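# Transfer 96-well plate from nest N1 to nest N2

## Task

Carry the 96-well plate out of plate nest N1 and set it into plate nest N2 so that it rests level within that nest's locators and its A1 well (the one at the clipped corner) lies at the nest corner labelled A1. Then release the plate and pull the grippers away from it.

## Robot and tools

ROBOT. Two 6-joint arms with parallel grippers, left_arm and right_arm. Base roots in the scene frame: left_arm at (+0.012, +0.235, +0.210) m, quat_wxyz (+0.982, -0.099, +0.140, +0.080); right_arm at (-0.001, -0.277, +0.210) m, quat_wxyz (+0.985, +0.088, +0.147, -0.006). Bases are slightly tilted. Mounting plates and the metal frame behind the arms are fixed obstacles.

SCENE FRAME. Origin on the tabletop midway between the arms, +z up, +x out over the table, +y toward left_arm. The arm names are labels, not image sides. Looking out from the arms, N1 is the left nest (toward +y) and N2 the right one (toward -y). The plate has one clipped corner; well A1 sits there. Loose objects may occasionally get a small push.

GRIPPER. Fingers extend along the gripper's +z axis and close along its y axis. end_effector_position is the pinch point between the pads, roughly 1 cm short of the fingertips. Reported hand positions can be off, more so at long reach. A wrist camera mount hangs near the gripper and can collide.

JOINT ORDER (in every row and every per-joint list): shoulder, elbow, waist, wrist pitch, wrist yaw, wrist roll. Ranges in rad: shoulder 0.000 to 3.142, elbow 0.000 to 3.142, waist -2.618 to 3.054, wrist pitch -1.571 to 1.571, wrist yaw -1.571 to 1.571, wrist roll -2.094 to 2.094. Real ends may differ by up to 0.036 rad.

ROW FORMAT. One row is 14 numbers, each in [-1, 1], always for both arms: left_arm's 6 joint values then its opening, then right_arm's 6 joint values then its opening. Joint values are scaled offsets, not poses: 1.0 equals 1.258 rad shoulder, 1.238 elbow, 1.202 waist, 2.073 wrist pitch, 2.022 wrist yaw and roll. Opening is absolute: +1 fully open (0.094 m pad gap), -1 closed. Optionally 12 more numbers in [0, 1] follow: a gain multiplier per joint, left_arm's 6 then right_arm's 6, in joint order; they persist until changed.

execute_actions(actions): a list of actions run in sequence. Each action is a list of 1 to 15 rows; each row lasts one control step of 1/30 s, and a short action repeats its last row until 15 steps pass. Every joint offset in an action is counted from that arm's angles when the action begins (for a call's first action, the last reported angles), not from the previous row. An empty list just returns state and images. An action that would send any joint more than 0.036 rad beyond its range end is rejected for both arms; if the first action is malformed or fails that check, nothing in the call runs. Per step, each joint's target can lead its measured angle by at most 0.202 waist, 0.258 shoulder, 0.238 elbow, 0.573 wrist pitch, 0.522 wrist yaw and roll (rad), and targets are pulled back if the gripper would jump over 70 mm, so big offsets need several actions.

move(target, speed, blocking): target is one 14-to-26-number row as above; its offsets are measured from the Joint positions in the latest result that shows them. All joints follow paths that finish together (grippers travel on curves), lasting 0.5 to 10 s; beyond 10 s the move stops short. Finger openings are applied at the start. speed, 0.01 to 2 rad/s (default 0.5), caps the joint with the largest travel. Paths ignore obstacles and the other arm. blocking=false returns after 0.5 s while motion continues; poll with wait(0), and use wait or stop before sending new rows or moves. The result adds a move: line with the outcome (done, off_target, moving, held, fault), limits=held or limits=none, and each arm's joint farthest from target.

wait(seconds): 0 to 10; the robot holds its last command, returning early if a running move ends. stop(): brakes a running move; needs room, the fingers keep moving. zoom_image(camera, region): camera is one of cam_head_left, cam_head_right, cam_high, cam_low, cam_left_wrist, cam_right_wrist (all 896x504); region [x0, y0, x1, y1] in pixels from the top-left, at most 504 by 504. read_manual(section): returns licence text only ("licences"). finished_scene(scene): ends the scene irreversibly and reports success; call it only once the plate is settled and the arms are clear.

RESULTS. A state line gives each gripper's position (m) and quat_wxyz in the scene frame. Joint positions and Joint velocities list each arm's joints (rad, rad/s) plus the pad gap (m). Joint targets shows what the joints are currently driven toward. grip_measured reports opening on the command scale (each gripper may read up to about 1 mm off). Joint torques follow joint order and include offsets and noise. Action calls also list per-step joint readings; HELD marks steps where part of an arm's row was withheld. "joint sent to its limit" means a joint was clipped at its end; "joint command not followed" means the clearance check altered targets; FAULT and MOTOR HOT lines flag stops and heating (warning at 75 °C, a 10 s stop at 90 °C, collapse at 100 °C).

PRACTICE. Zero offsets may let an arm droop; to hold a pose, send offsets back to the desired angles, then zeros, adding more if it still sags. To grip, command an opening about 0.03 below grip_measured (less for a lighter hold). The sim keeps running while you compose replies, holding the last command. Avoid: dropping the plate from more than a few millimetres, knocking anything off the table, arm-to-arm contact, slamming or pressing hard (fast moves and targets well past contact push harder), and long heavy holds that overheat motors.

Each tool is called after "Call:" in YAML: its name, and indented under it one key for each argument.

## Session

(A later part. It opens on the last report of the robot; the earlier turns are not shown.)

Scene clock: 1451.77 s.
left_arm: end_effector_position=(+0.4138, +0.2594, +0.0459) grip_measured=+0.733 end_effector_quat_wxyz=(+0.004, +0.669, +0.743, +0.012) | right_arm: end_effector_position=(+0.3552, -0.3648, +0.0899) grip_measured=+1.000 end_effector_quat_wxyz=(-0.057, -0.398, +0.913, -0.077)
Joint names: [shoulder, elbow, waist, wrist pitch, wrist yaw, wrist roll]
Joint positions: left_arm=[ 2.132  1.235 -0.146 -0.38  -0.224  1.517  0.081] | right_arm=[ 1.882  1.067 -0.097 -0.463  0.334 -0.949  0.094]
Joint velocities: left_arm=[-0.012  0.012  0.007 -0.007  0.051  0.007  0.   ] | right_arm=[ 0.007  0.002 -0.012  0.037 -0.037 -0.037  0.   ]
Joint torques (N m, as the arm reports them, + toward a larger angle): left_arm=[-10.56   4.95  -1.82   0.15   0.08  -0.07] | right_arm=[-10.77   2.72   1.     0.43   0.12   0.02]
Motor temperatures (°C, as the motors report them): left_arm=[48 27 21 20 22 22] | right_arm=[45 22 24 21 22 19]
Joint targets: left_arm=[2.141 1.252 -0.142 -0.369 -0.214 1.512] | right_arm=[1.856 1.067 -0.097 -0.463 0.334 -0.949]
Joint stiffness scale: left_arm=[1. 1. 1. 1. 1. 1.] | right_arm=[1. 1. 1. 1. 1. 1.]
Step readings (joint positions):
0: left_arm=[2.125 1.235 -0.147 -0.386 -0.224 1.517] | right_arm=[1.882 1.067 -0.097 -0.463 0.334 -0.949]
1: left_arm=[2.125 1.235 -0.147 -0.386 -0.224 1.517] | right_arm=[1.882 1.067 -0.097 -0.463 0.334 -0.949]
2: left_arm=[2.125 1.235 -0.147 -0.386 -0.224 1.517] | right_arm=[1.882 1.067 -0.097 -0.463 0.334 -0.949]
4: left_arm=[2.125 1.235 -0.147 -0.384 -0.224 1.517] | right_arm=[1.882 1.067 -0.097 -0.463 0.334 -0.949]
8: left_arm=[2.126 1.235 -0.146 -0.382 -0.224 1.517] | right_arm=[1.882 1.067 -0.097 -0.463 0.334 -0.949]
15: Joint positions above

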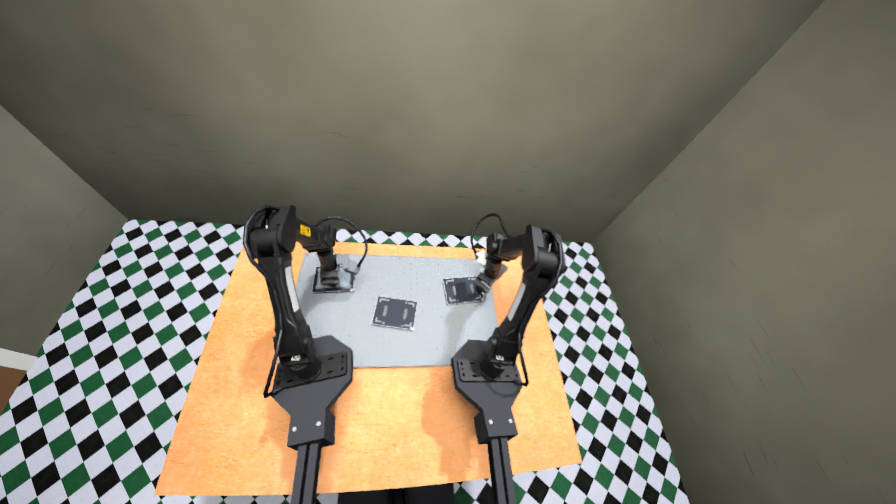

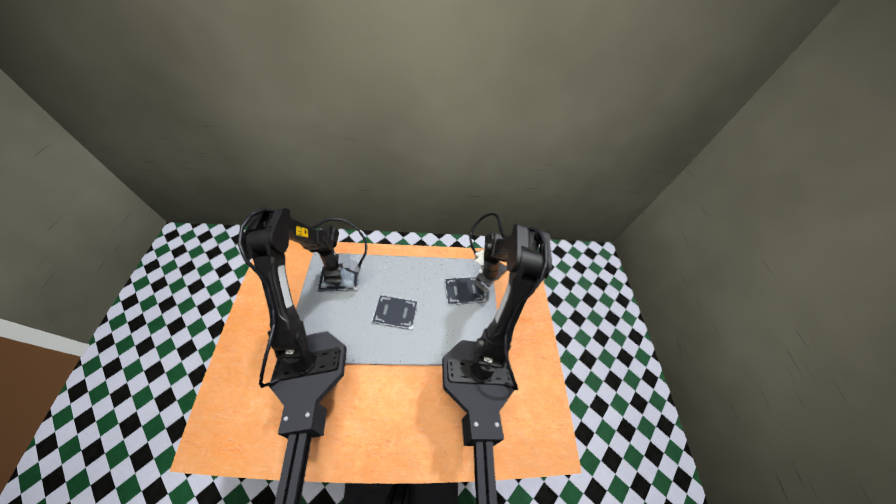

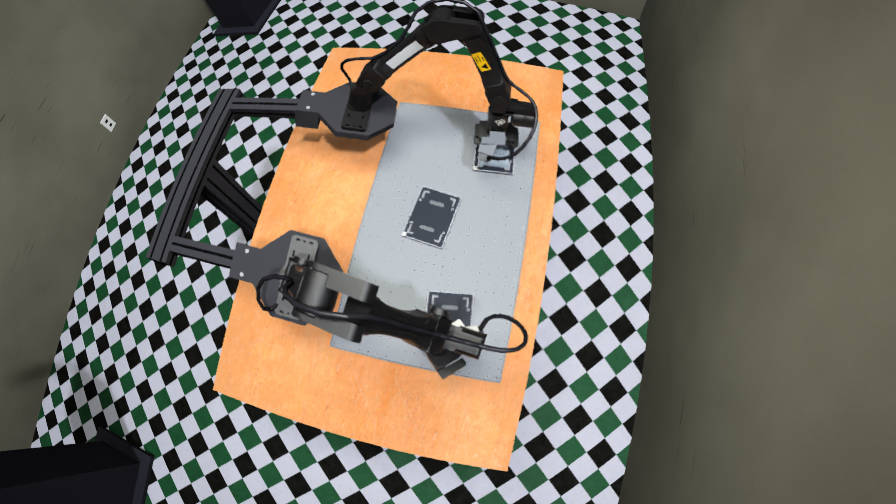

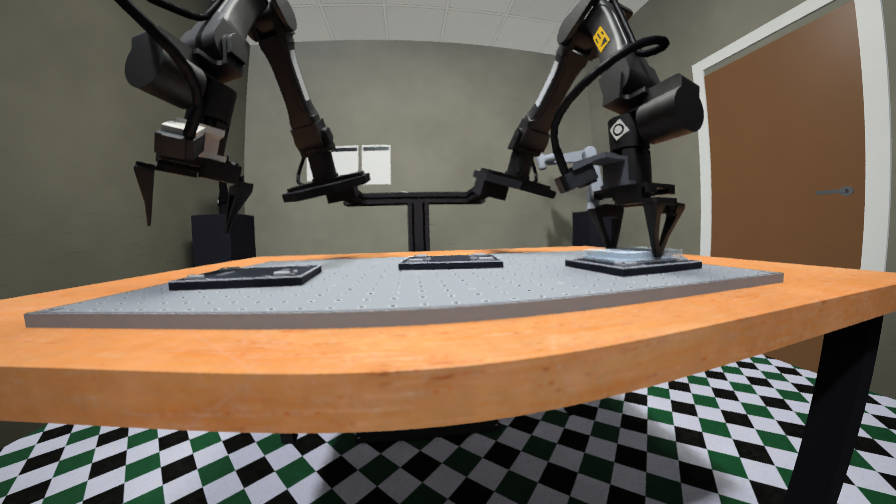

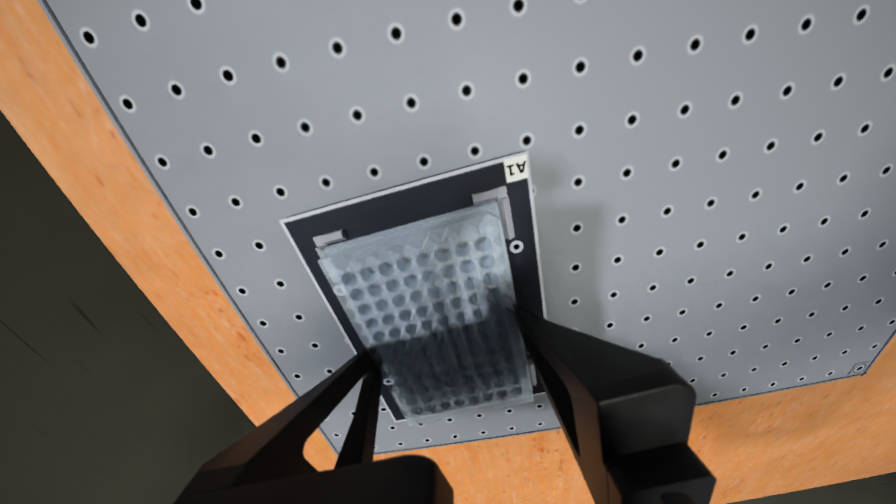

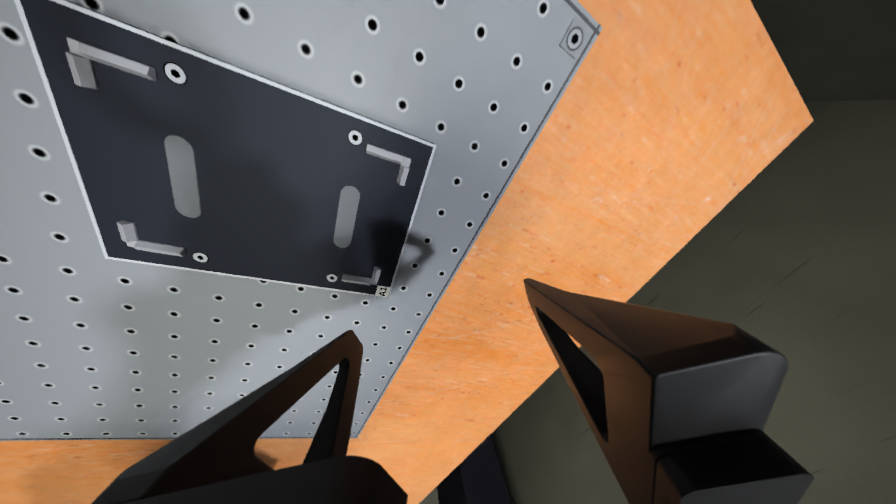

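Call:
execute_actions:
  actions:
    - [[0.008,0.0137,0.003,0.008,0.005,-0.003,0.70,-0.02,0,0,0,0,0,1.0],[0.0095,0.0137,0.003,0.009,0.005,-0.003,0.70,-0.02,0,0,0,0,0,1.0],[0.011,0.0137,0.003,0.010,0.005,-0.003,0.70,-0.02,0,0,0,0,0,1.0],[0.0125,0.0137,0.003,0.0105,0.005,-0.003,0.70,-0.02,0,0,0,0,0,1.0],[0.014,0.0137,0.003,0.011,0.005,-0.003,0.70,-0.02,0,0,0,0,0,1.0],[0.015,0.0137,0.003,0.0115,0.005,-0.003,0.70,-0.02,0,0,0,0,0,1.0]]

Call:
zoom_image:
  camera: "cam_left_wrist"
  region: [440, 150, 560, 260]

Call:
zoom_image:
  camera: "cam_left_wrist"
  region: [290, 190, 410, 300]

Call:
zoom_image:
  camera: "cam_low"
  region: [560, 210, 720, 290]

Scene clock: 1464.43 s.
left_arm: end_effector_position=(+0.4140, +0.2594, +0.0459) grip_measured=+0.733 end_effector_quat_wxyz=(+0.005, +0.669, +0.743, +0.012) | right_arm: end_effector_position=(+0.3552, -0.3648, +0.0899) grip_measured=+1.000 end_effector_quat_wxyz=(-0.057, -0.398, +0.913, -0.077)
Joint names: [shoulder, elbow, waist, wrist pitch, wrist yaw, wrist roll]
Joint positions: left_arm=[ 2.132  1.235 -0.146 -0.379 -0.224  1.517  0.081] | right_arm=[ 1.882  1.067 -0.097 -0.463  0.334 -0.949  0.094]
Joint velocities: left_arm=[ 0.007  0.012 -0.007  0.037 -0.066  0.022 -0.001] | right_arm=[ 0.007  0.002 -0.002  0.007 -0.037  0.066  0.   ]
Joint torques (N m, as the arm reports them, + toward a larger angle): left_arm=[-9.67  4.98 -1.84  0.27  0.08 -0.09] | right_arm=[-10.7    2.77   0.97   0.44   0.12   0.02]
Motor temperatures (°C, as the motors report them): left_arm=[47 27 21 21 22 22] | right_arm=[45 22 24 21 22 19]
Joint targets: left_arm=[2.151 1.252 -0.143 -0.355 -0.214 1.511] | right_arm=[1.856 1.067 -0.097 -0.463 0.334 -0.949]
Joint stiffness scale: left_arm=[1. 1. 1. 1. 1. 1.] | right_arm=[1. 1. 1. 1. 1. 1.]
Step readings (joint positions):
0: left_arm=[2.132 1.235 -0.146 -0.380 -0.224 1.517] | right_arm=[1.882 1.067 -0.097 -0.463 0.334 -0.949]
1: left_arm=[2.132 1.235 -0.146 -0.379 -0.224 1.517] | right_arm=[1.882 1.067 -0.097 -0.463 0.334 -0.949]
2: left_arm=[2.132 1.235 -0.146 -0.379 -0.224 1.517] | right_arm=[1.882 1.067 -0.097 -0.463 0.334 -0.949]
4: left_arm=[2.132 1.235 -0.146 -0.379 -0.224 1.517] | right_arm=[1.882 1.067 -0.097 -0.463 0.334 -0.949]
8: left_arm=[2.132 1.235 -0.146 -0.379 -0.224 1.517] | right_arm=[1.882 1.067 -0.097 -0.463 0.334 -0.949]
15: Joint positions above

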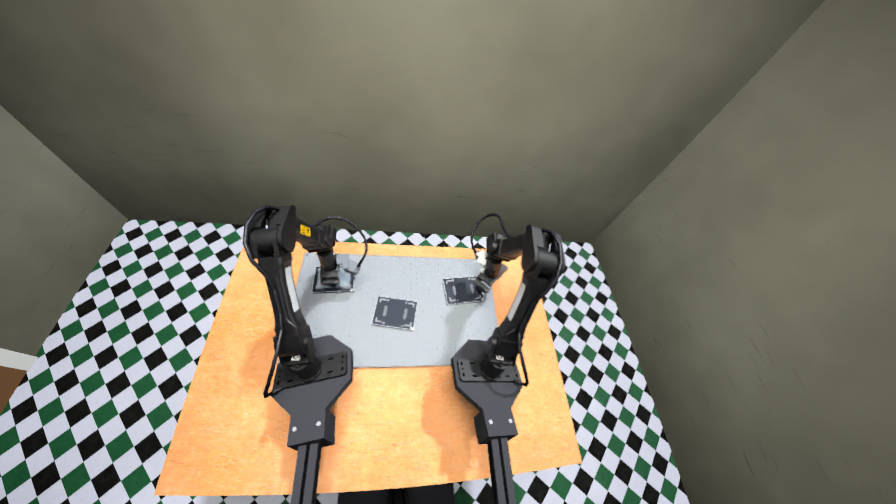

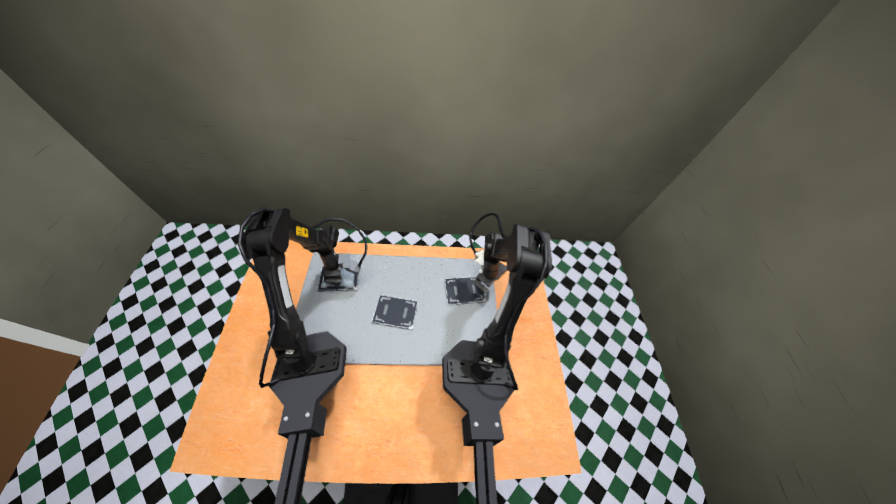

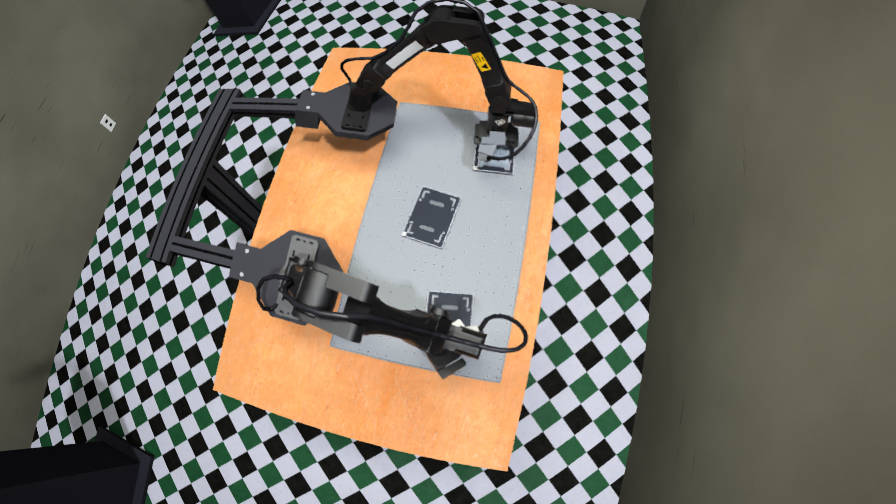

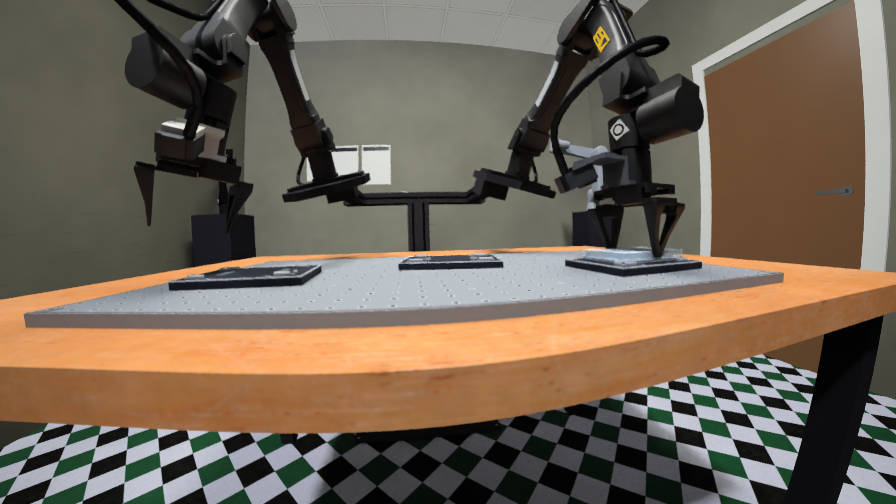

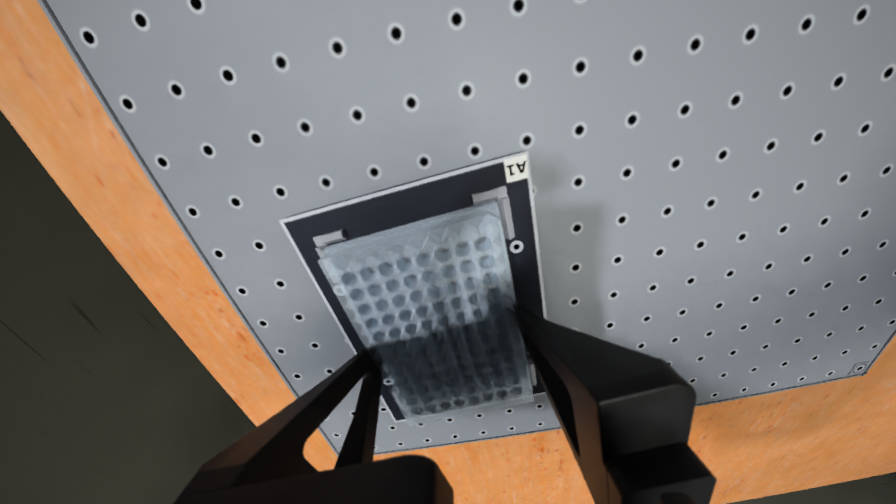

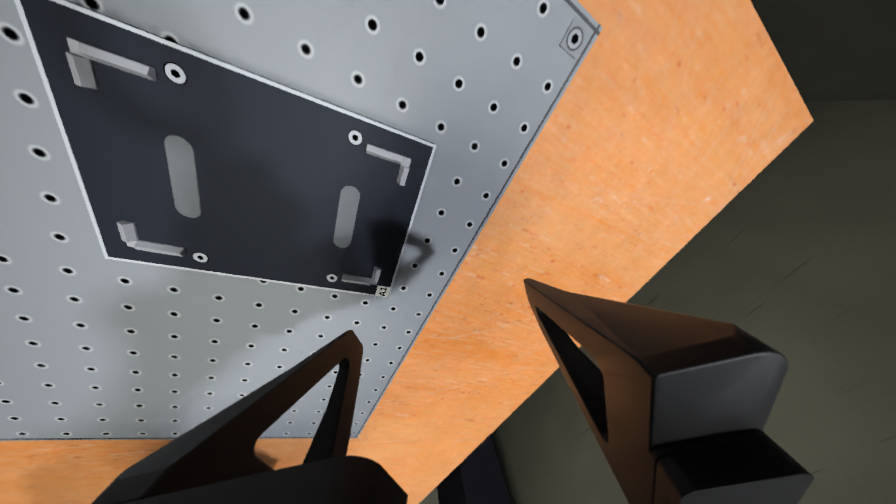

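Region (440, 150, 560, 260) of cam_left_wrist's 896x504 image, scaled by 4.200, with more detail than that image has; it fills the top 462 rows of this view, and the rest is white.

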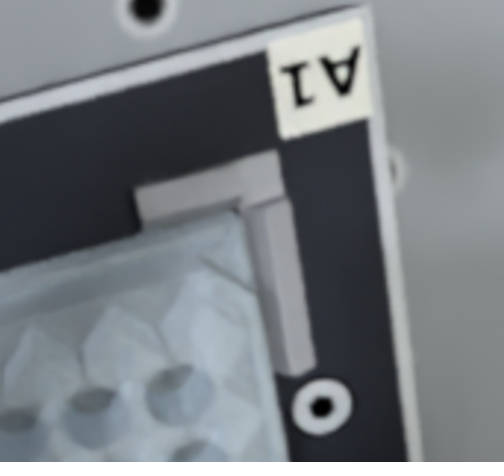

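Region (290, 190, 410, 300) of cam_left_wrist's 896x504 image, scaled by 4.200, with more detail than that image has; it fills the top 462 rows of this view, and the rest is white.

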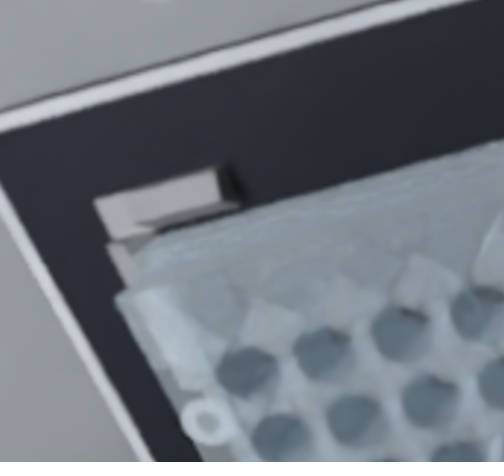

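Region (560, 210, 720, 290) of cam_low's 896x504 image, scaled by 3.150, with more detail than that image has.

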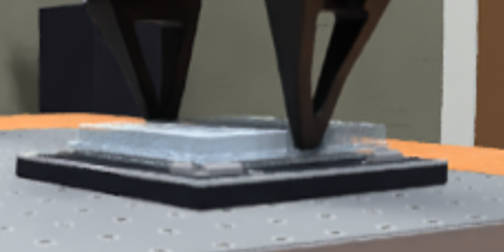

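Call:
zoom_image:
  camera: "cam_left_wrist"
  region: [305, 230, 355, 275]

Call:
zoom_image:
  camera: "cam_left_wrist"
  region: [480, 185, 530, 245]

Call:
zoom_image:
  camera: "cam_low"
  region: [600, 240, 700, 280]

Call:
zoom_image:
  camera: "cam_left_wrist"
  region: [370, 340, 560, 440]

Region (305, 230, 355, 275) of cam_left_wrist's 896x504 image, scaled by 10.080, with more detail than that image has; it fills the top 454 rows of this view, and the rest is white.

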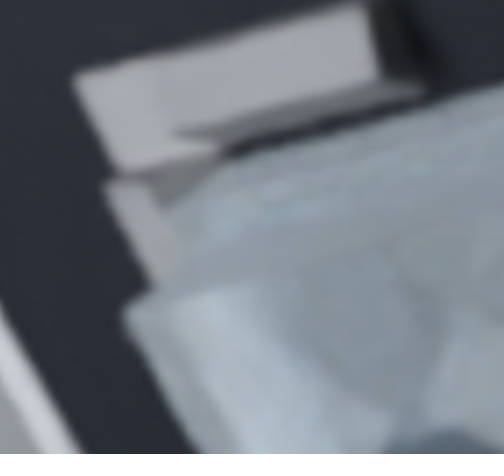

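Region (480, 185, 530, 245) of cam_left_wrist's 896x504 image, scaled by 8.400, with more detail than that image has.

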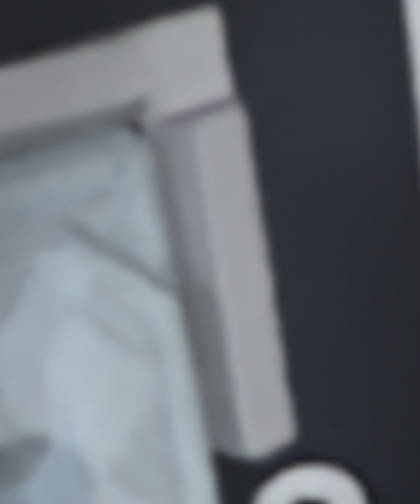

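Region (600, 240, 700, 280) of cam_low's 896x504 image, scaled by 5.040, with more detail than that image has; it fills the top 202 rows of this view, and the rest is white.

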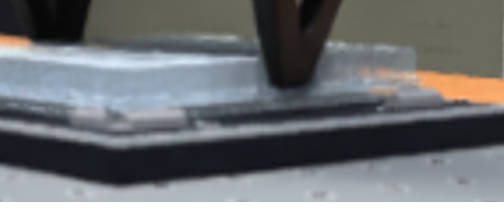

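Region (370, 340, 560, 440) of cam_left_wrist's 896x504 image, scaled by 2.653, with more detail than that image has; it fills the top 265 rows of this view, and the rest is white.

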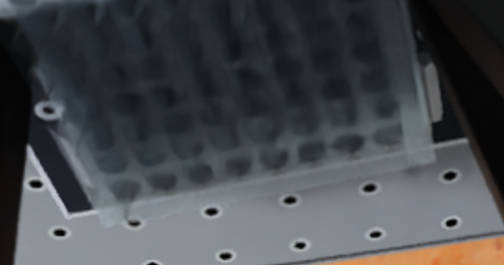

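Call:
execute_actions:
  actions:
    - [[0.003,0.0137,0.003,0.004,0.005,-0.003,0.70,-0.02,0,0,0,0,0,1.0],[0.000,0.0137,0.003,0.000,0.005,-0.003,0.70,-0.02,0,0,0,0,0,1.0],[0.000,0.0137,0.003,-0.003,0.005,-0.003,0.70,-0.02,0,0,0,0,0,1.0],[0.000,0.0137,0.003,-0.005,0.005,-0.003,0.70,-0.02,0,0,0,0,0,1.0],[0.000,0.0137,0.003,-0.007,0.005,-0.003,0.70,-0.02,0,0,0,0,0,1.0]]

Call:
zoom_image:
  camera: "cam_left_wrist"
  region: [305, 230, 355, 275]

Call:
zoom_image:
  camera: "cam_left_wrist"
  region: [480, 185, 530, 245]

Scene clock: 1525.67 s.
left_arm: end_effector_position=(+0.4138, +0.2594, +0.0459) grip_measured=+0.733 end_effector_quat_wxyz=(+0.004, +0.669, +0.743, +0.012) | right_arm: end_effector_position=(+0.3552, -0.3648, +0.0899) grip_measured=+1.000 end_effector_quat_wxyz=(-0.057, -0.398, +0.913, -0.077)
Joint names: [shoulder, elbow, waist, wrist pitch, wrist yaw, wrist roll]
Joint positions: left_arm=[ 2.132  1.235 -0.146 -0.38  -0.224  1.517  0.081] | right_arm=[ 1.882  1.067 -0.097 -0.463  0.334 -0.949  0.094]
Joint velocities: left_arm=[-0.002 -0.002  0.007  0.037 -0.037 -0.022  0.   ] | right_arm=[-0.007  0.007  0.012 -0.037  0.037  0.022  0.   ]
Joint torques (N m, as the arm reports them, + toward a larger angle): left_arm=[-11.24   4.98  -1.83  -0.08   0.08  -0.09] | right_arm=[-10.73   2.74   0.98   0.45   0.11   0.02]
Motor temperatures (°C, as the motors report them): left_arm=[46 27 21 21 22 22] | right_arm=[45 22 24 21 22 19]
Joint targets: left_arm=[2.132 1.252 -0.143 -0.393 -0.214 1.511] | right_arm=[1.856 1.067 -0.097 -0.463 0.334 -0.949]
Joint stiffness scale: left_arm=[1. 1. 1. 1. 1. 1.] | right_arm=[1. 1. 1. 1. 1. 1.]
Step readings (joint positions):
0: left_arm=[2.132 1.235 -0.146 -0.379 -0.224 1.517] | right_arm=[1.882 1.067 -0.097 -0.463 0.334 -0.949]
1: left_arm=[2.132 1.235 -0.146 -0.379 -0.224 1.517] | right_arm=[1.882 1.067 -0.097 -0.463 0.334 -0.949]
2: left_arm=[2.132 1.235 -0.146 -0.379 -0.224 1.517] | right_arm=[1.882 1.067 -0.097 -0.463 0.334 -0.949]
4: left_arm=[2.132 1.235 -0.146 -0.379 -0.224 1.517] | right_arm=[1.882 1.067 -0.097 -0.463 0.334 -0.949]
8: left_arm=[2.132 1.235 -0.146 -0.380 -0.224 1.517] | right_arm=[1.882 1.067 -0.097 -0.463 0.334 -0.949]
15: Joint positions above

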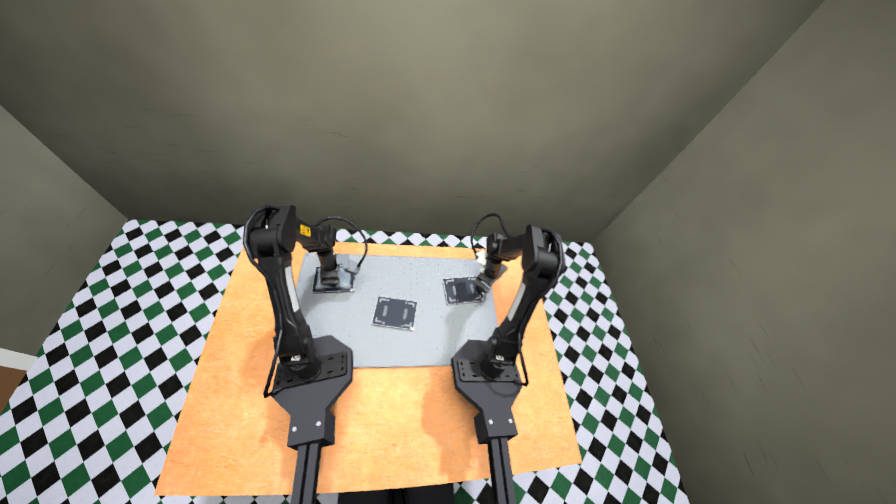

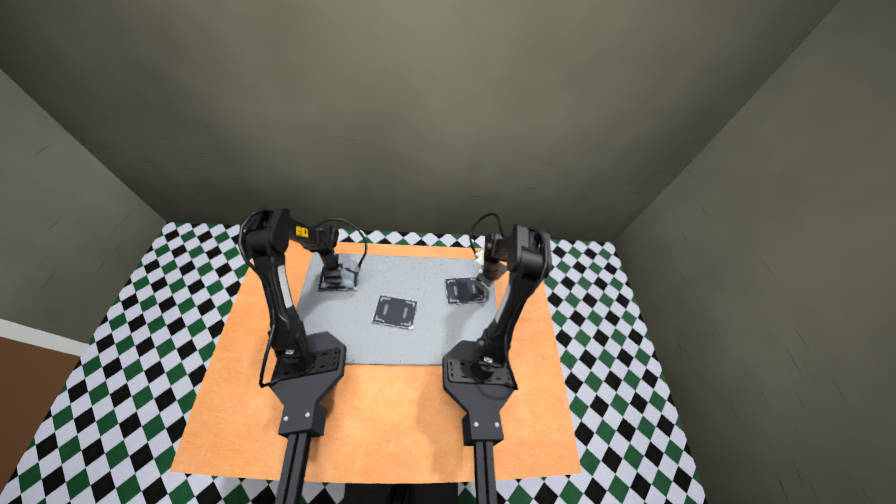

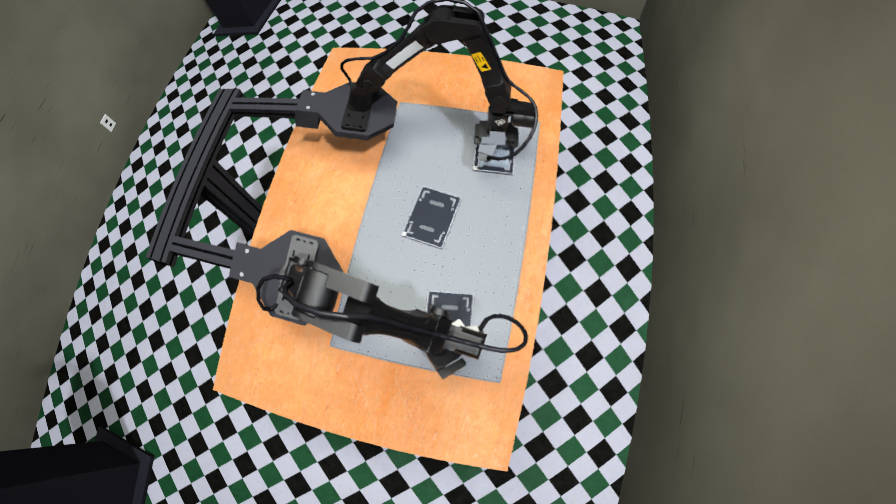

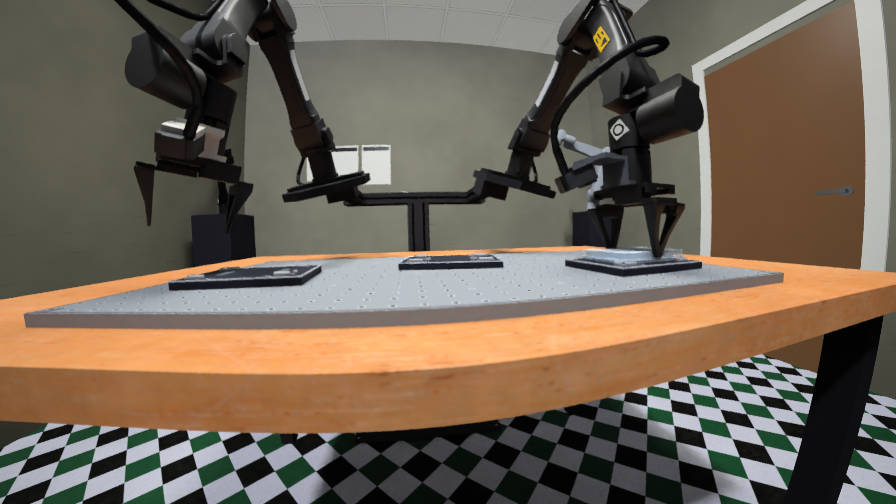

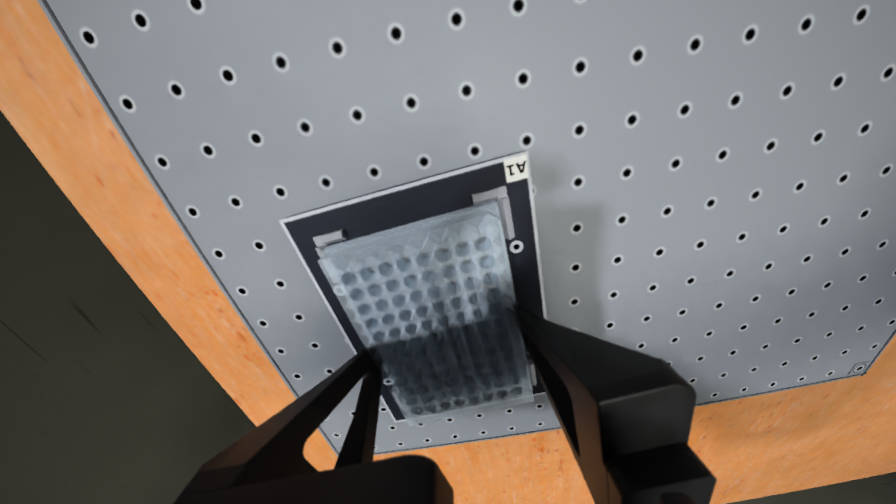

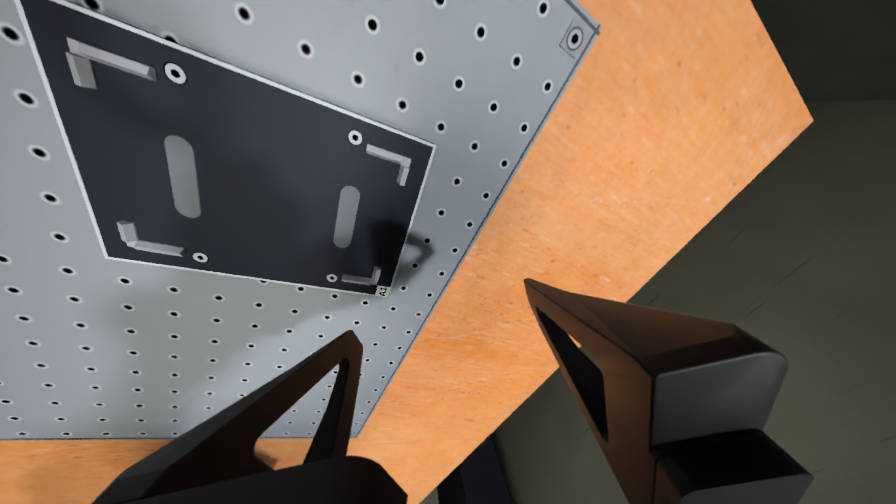

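Region (305, 230, 355, 275) of cam_left_wrist's 896x504 image, scaled by 10.080, with more detail than that image has; it fills the top 454 rows of this view, and the rest is white.

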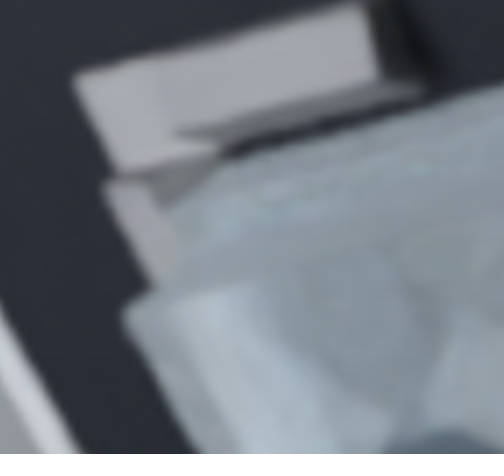

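Region (480, 185, 530, 245) of cam_left_wrist's 896x504 image, scaled by 8.400, with more detail than that image has.

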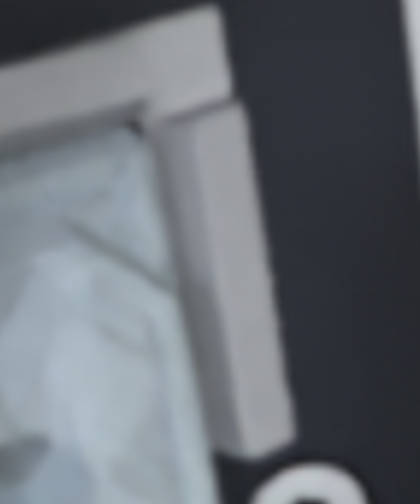

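Call:
execute_actions:
  actions:
    - [[-0.012,0.0137,0.003,-0.006,0.005,-0.003,0.70,-0.02,0,0,0,0,0,1.0],[-0.028,0.0137,0.003,-0.006,0.005,-0.003,0.70,-0.02,0,0,0,0,0,1.0],[-0.028,0.0137,0.003,-0.007,0.005,-0.003,0.70,-0.02,0,0,0,0,0,1.0],[-0.016,0.0137,0.003,-0.008,0.005,-0.003,0.70,-0.02,0,0,0,0,0,1.0]]

Call:
zoom_image:
  camera: "cam_left_wrist"
  region: [305, 230, 355, 275]

Call:
zoom_image:
  camera: "cam_left_wrist"
  region: [480, 185, 530, 245]

Scene clock: 1534.50 s.
left_arm: end_effector_position=(+0.4141, +0.2596, +0.0469) grip_measured=+0.733 end_effector_quat_wxyz=(+0.005, +0.669, +0.743, +0.012) | right_arm: end_effector_position=(+0.3552, -0.3648, +0.0899) grip_measured=+1.000 end_effector_quat_wxyz=(-0.057, -0.398, +0.913, -0.077)
Joint names: [shoulder, elbow, waist, wrist pitch, wrist yaw, wrist roll]
Joint positions: left_arm=[ 2.129  1.235 -0.146 -0.381 -0.224  1.517  0.081] | right_arm=[ 1.882  1.067 -0.097 -0.463  0.334 -0.949  0.094]
Joint velocities: left_arm=[ 0.002 -0.007 -0.007 -0.051 -0.007  0.051 -0.   ] | right_arm=[ 0.007 -0.007 -0.007  0.022 -0.037 -0.037  0.   ]
Joint torques (N m, as the arm reports them, + toward a larger angle): left_arm=[-12.67   5.02  -1.82  -0.11   0.08  -0.09] | right_arm=[-10.76   2.76   0.97   0.44   0.1    0.01]
Motor temperatures (°C, as the motors report them): left_arm=[47 27 21 21 22 22] | right_arm=[45 22 24 21 22 19]
Joint targets: left_arm=[2.112 1.252 -0.143 -0.396 -0.214 1.511] | right_arm=[1.856 1.067 -0.097 -0.463 0.334 -0.949]
Joint stiffness scale: left_arm=[1. 1. 1. 1. 1. 1.] | right_arm=[1. 1. 1. 1. 1. 1.]
Step readings (joint positions):
0: left_arm=[2.132 1.235 -0.146 -0.380 -0.224 1.517] | right_arm=[1.882 1.067 -0.097 -0.463 0.334 -0.949]
1: left_arm=[2.132 1.235 -0.146 -0.380 -0.224 1.517] | right_arm=[1.882 1.067 -0.097 -0.463 0.334 -0.949]
2: left_arm=[2.131 1.235 -0.146 -0.380 -0.224 1.517] | right_arm=[1.882 1.067 -0.097 -0.463 0.334 -0.949]
4: left_arm=[2.129 1.235 -0.146 -0.381 -0.224 1.517] | right_arm=[1.882 1.067 -0.097 -0.463 0.334 -0.949]
8: left_arm=[2.129 1.235 -0.146 -0.381 -0.224 1.517] | right_arm=[1.882 1.067 -0.097 -0.463 0.334 -0.949]
15: Joint positions above

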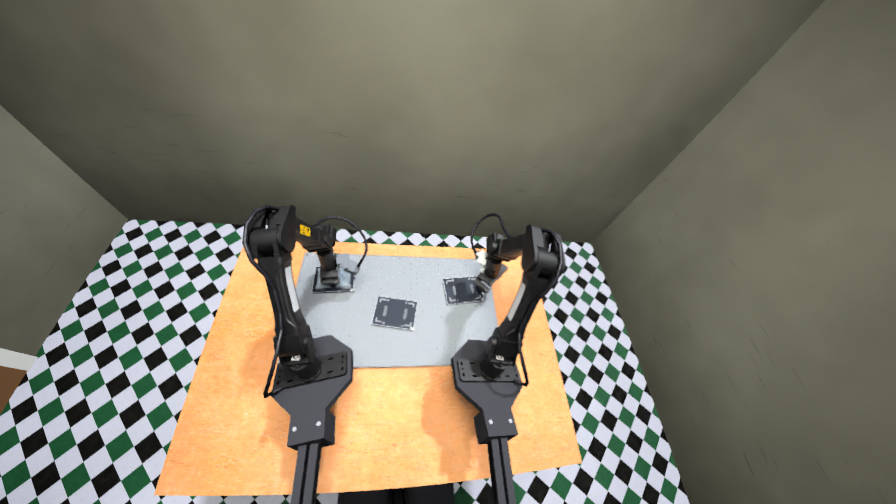

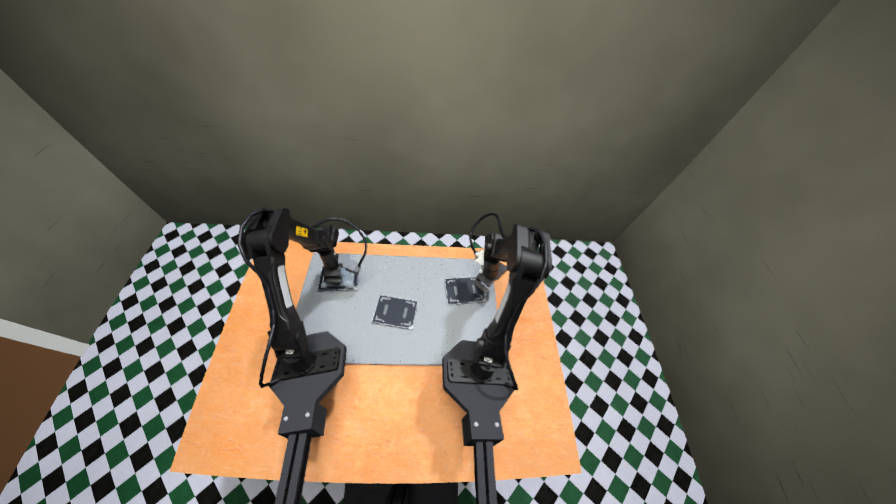

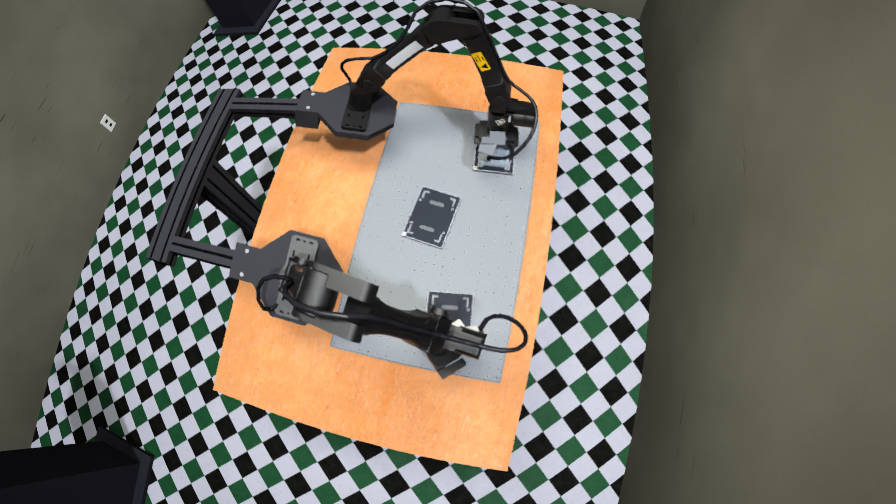

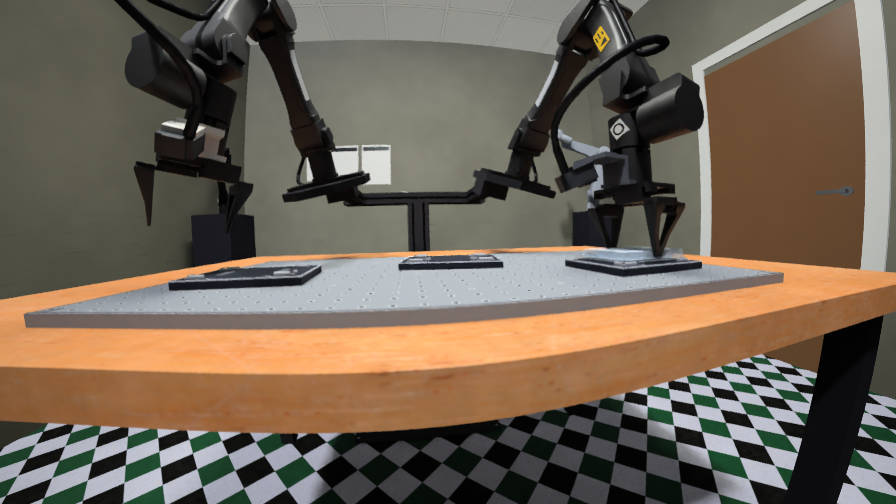

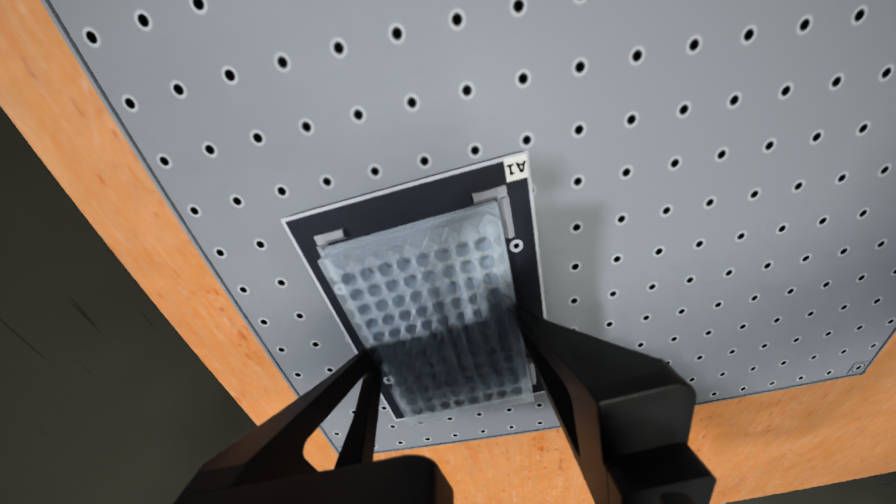

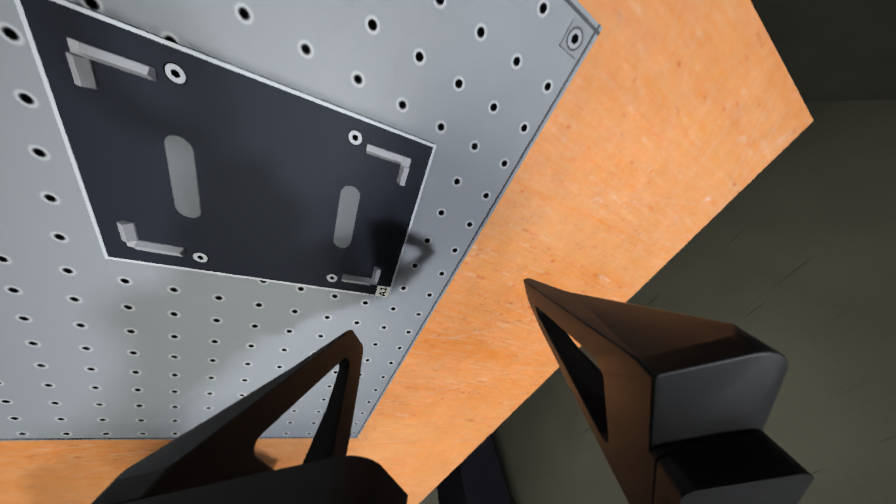

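Region (305, 230, 355, 275) of cam_left_wrist's 896x504 image, scaled by 10.080, with more detail than that image has; it fills the top 454 rows of this view, and the rest is white.

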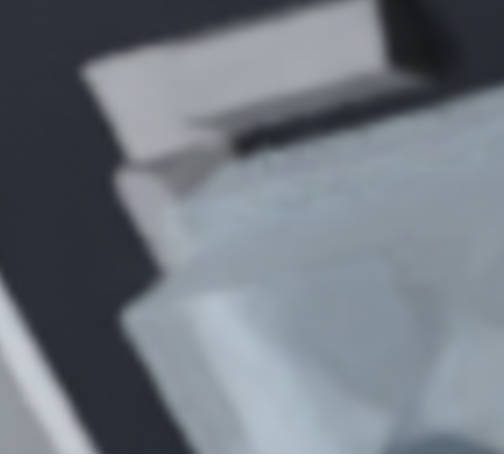

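Region (480, 185, 530, 245) of cam_left_wrist's 896x504 image, scaled by 8.400, with more detail than that image has.

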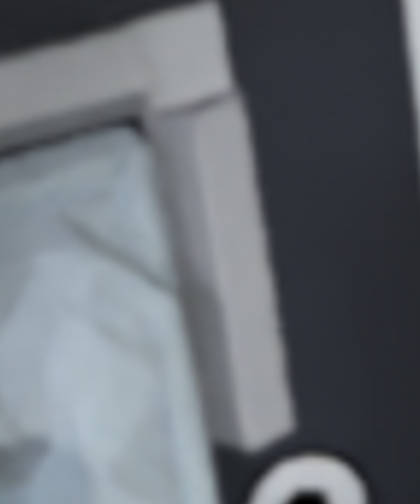

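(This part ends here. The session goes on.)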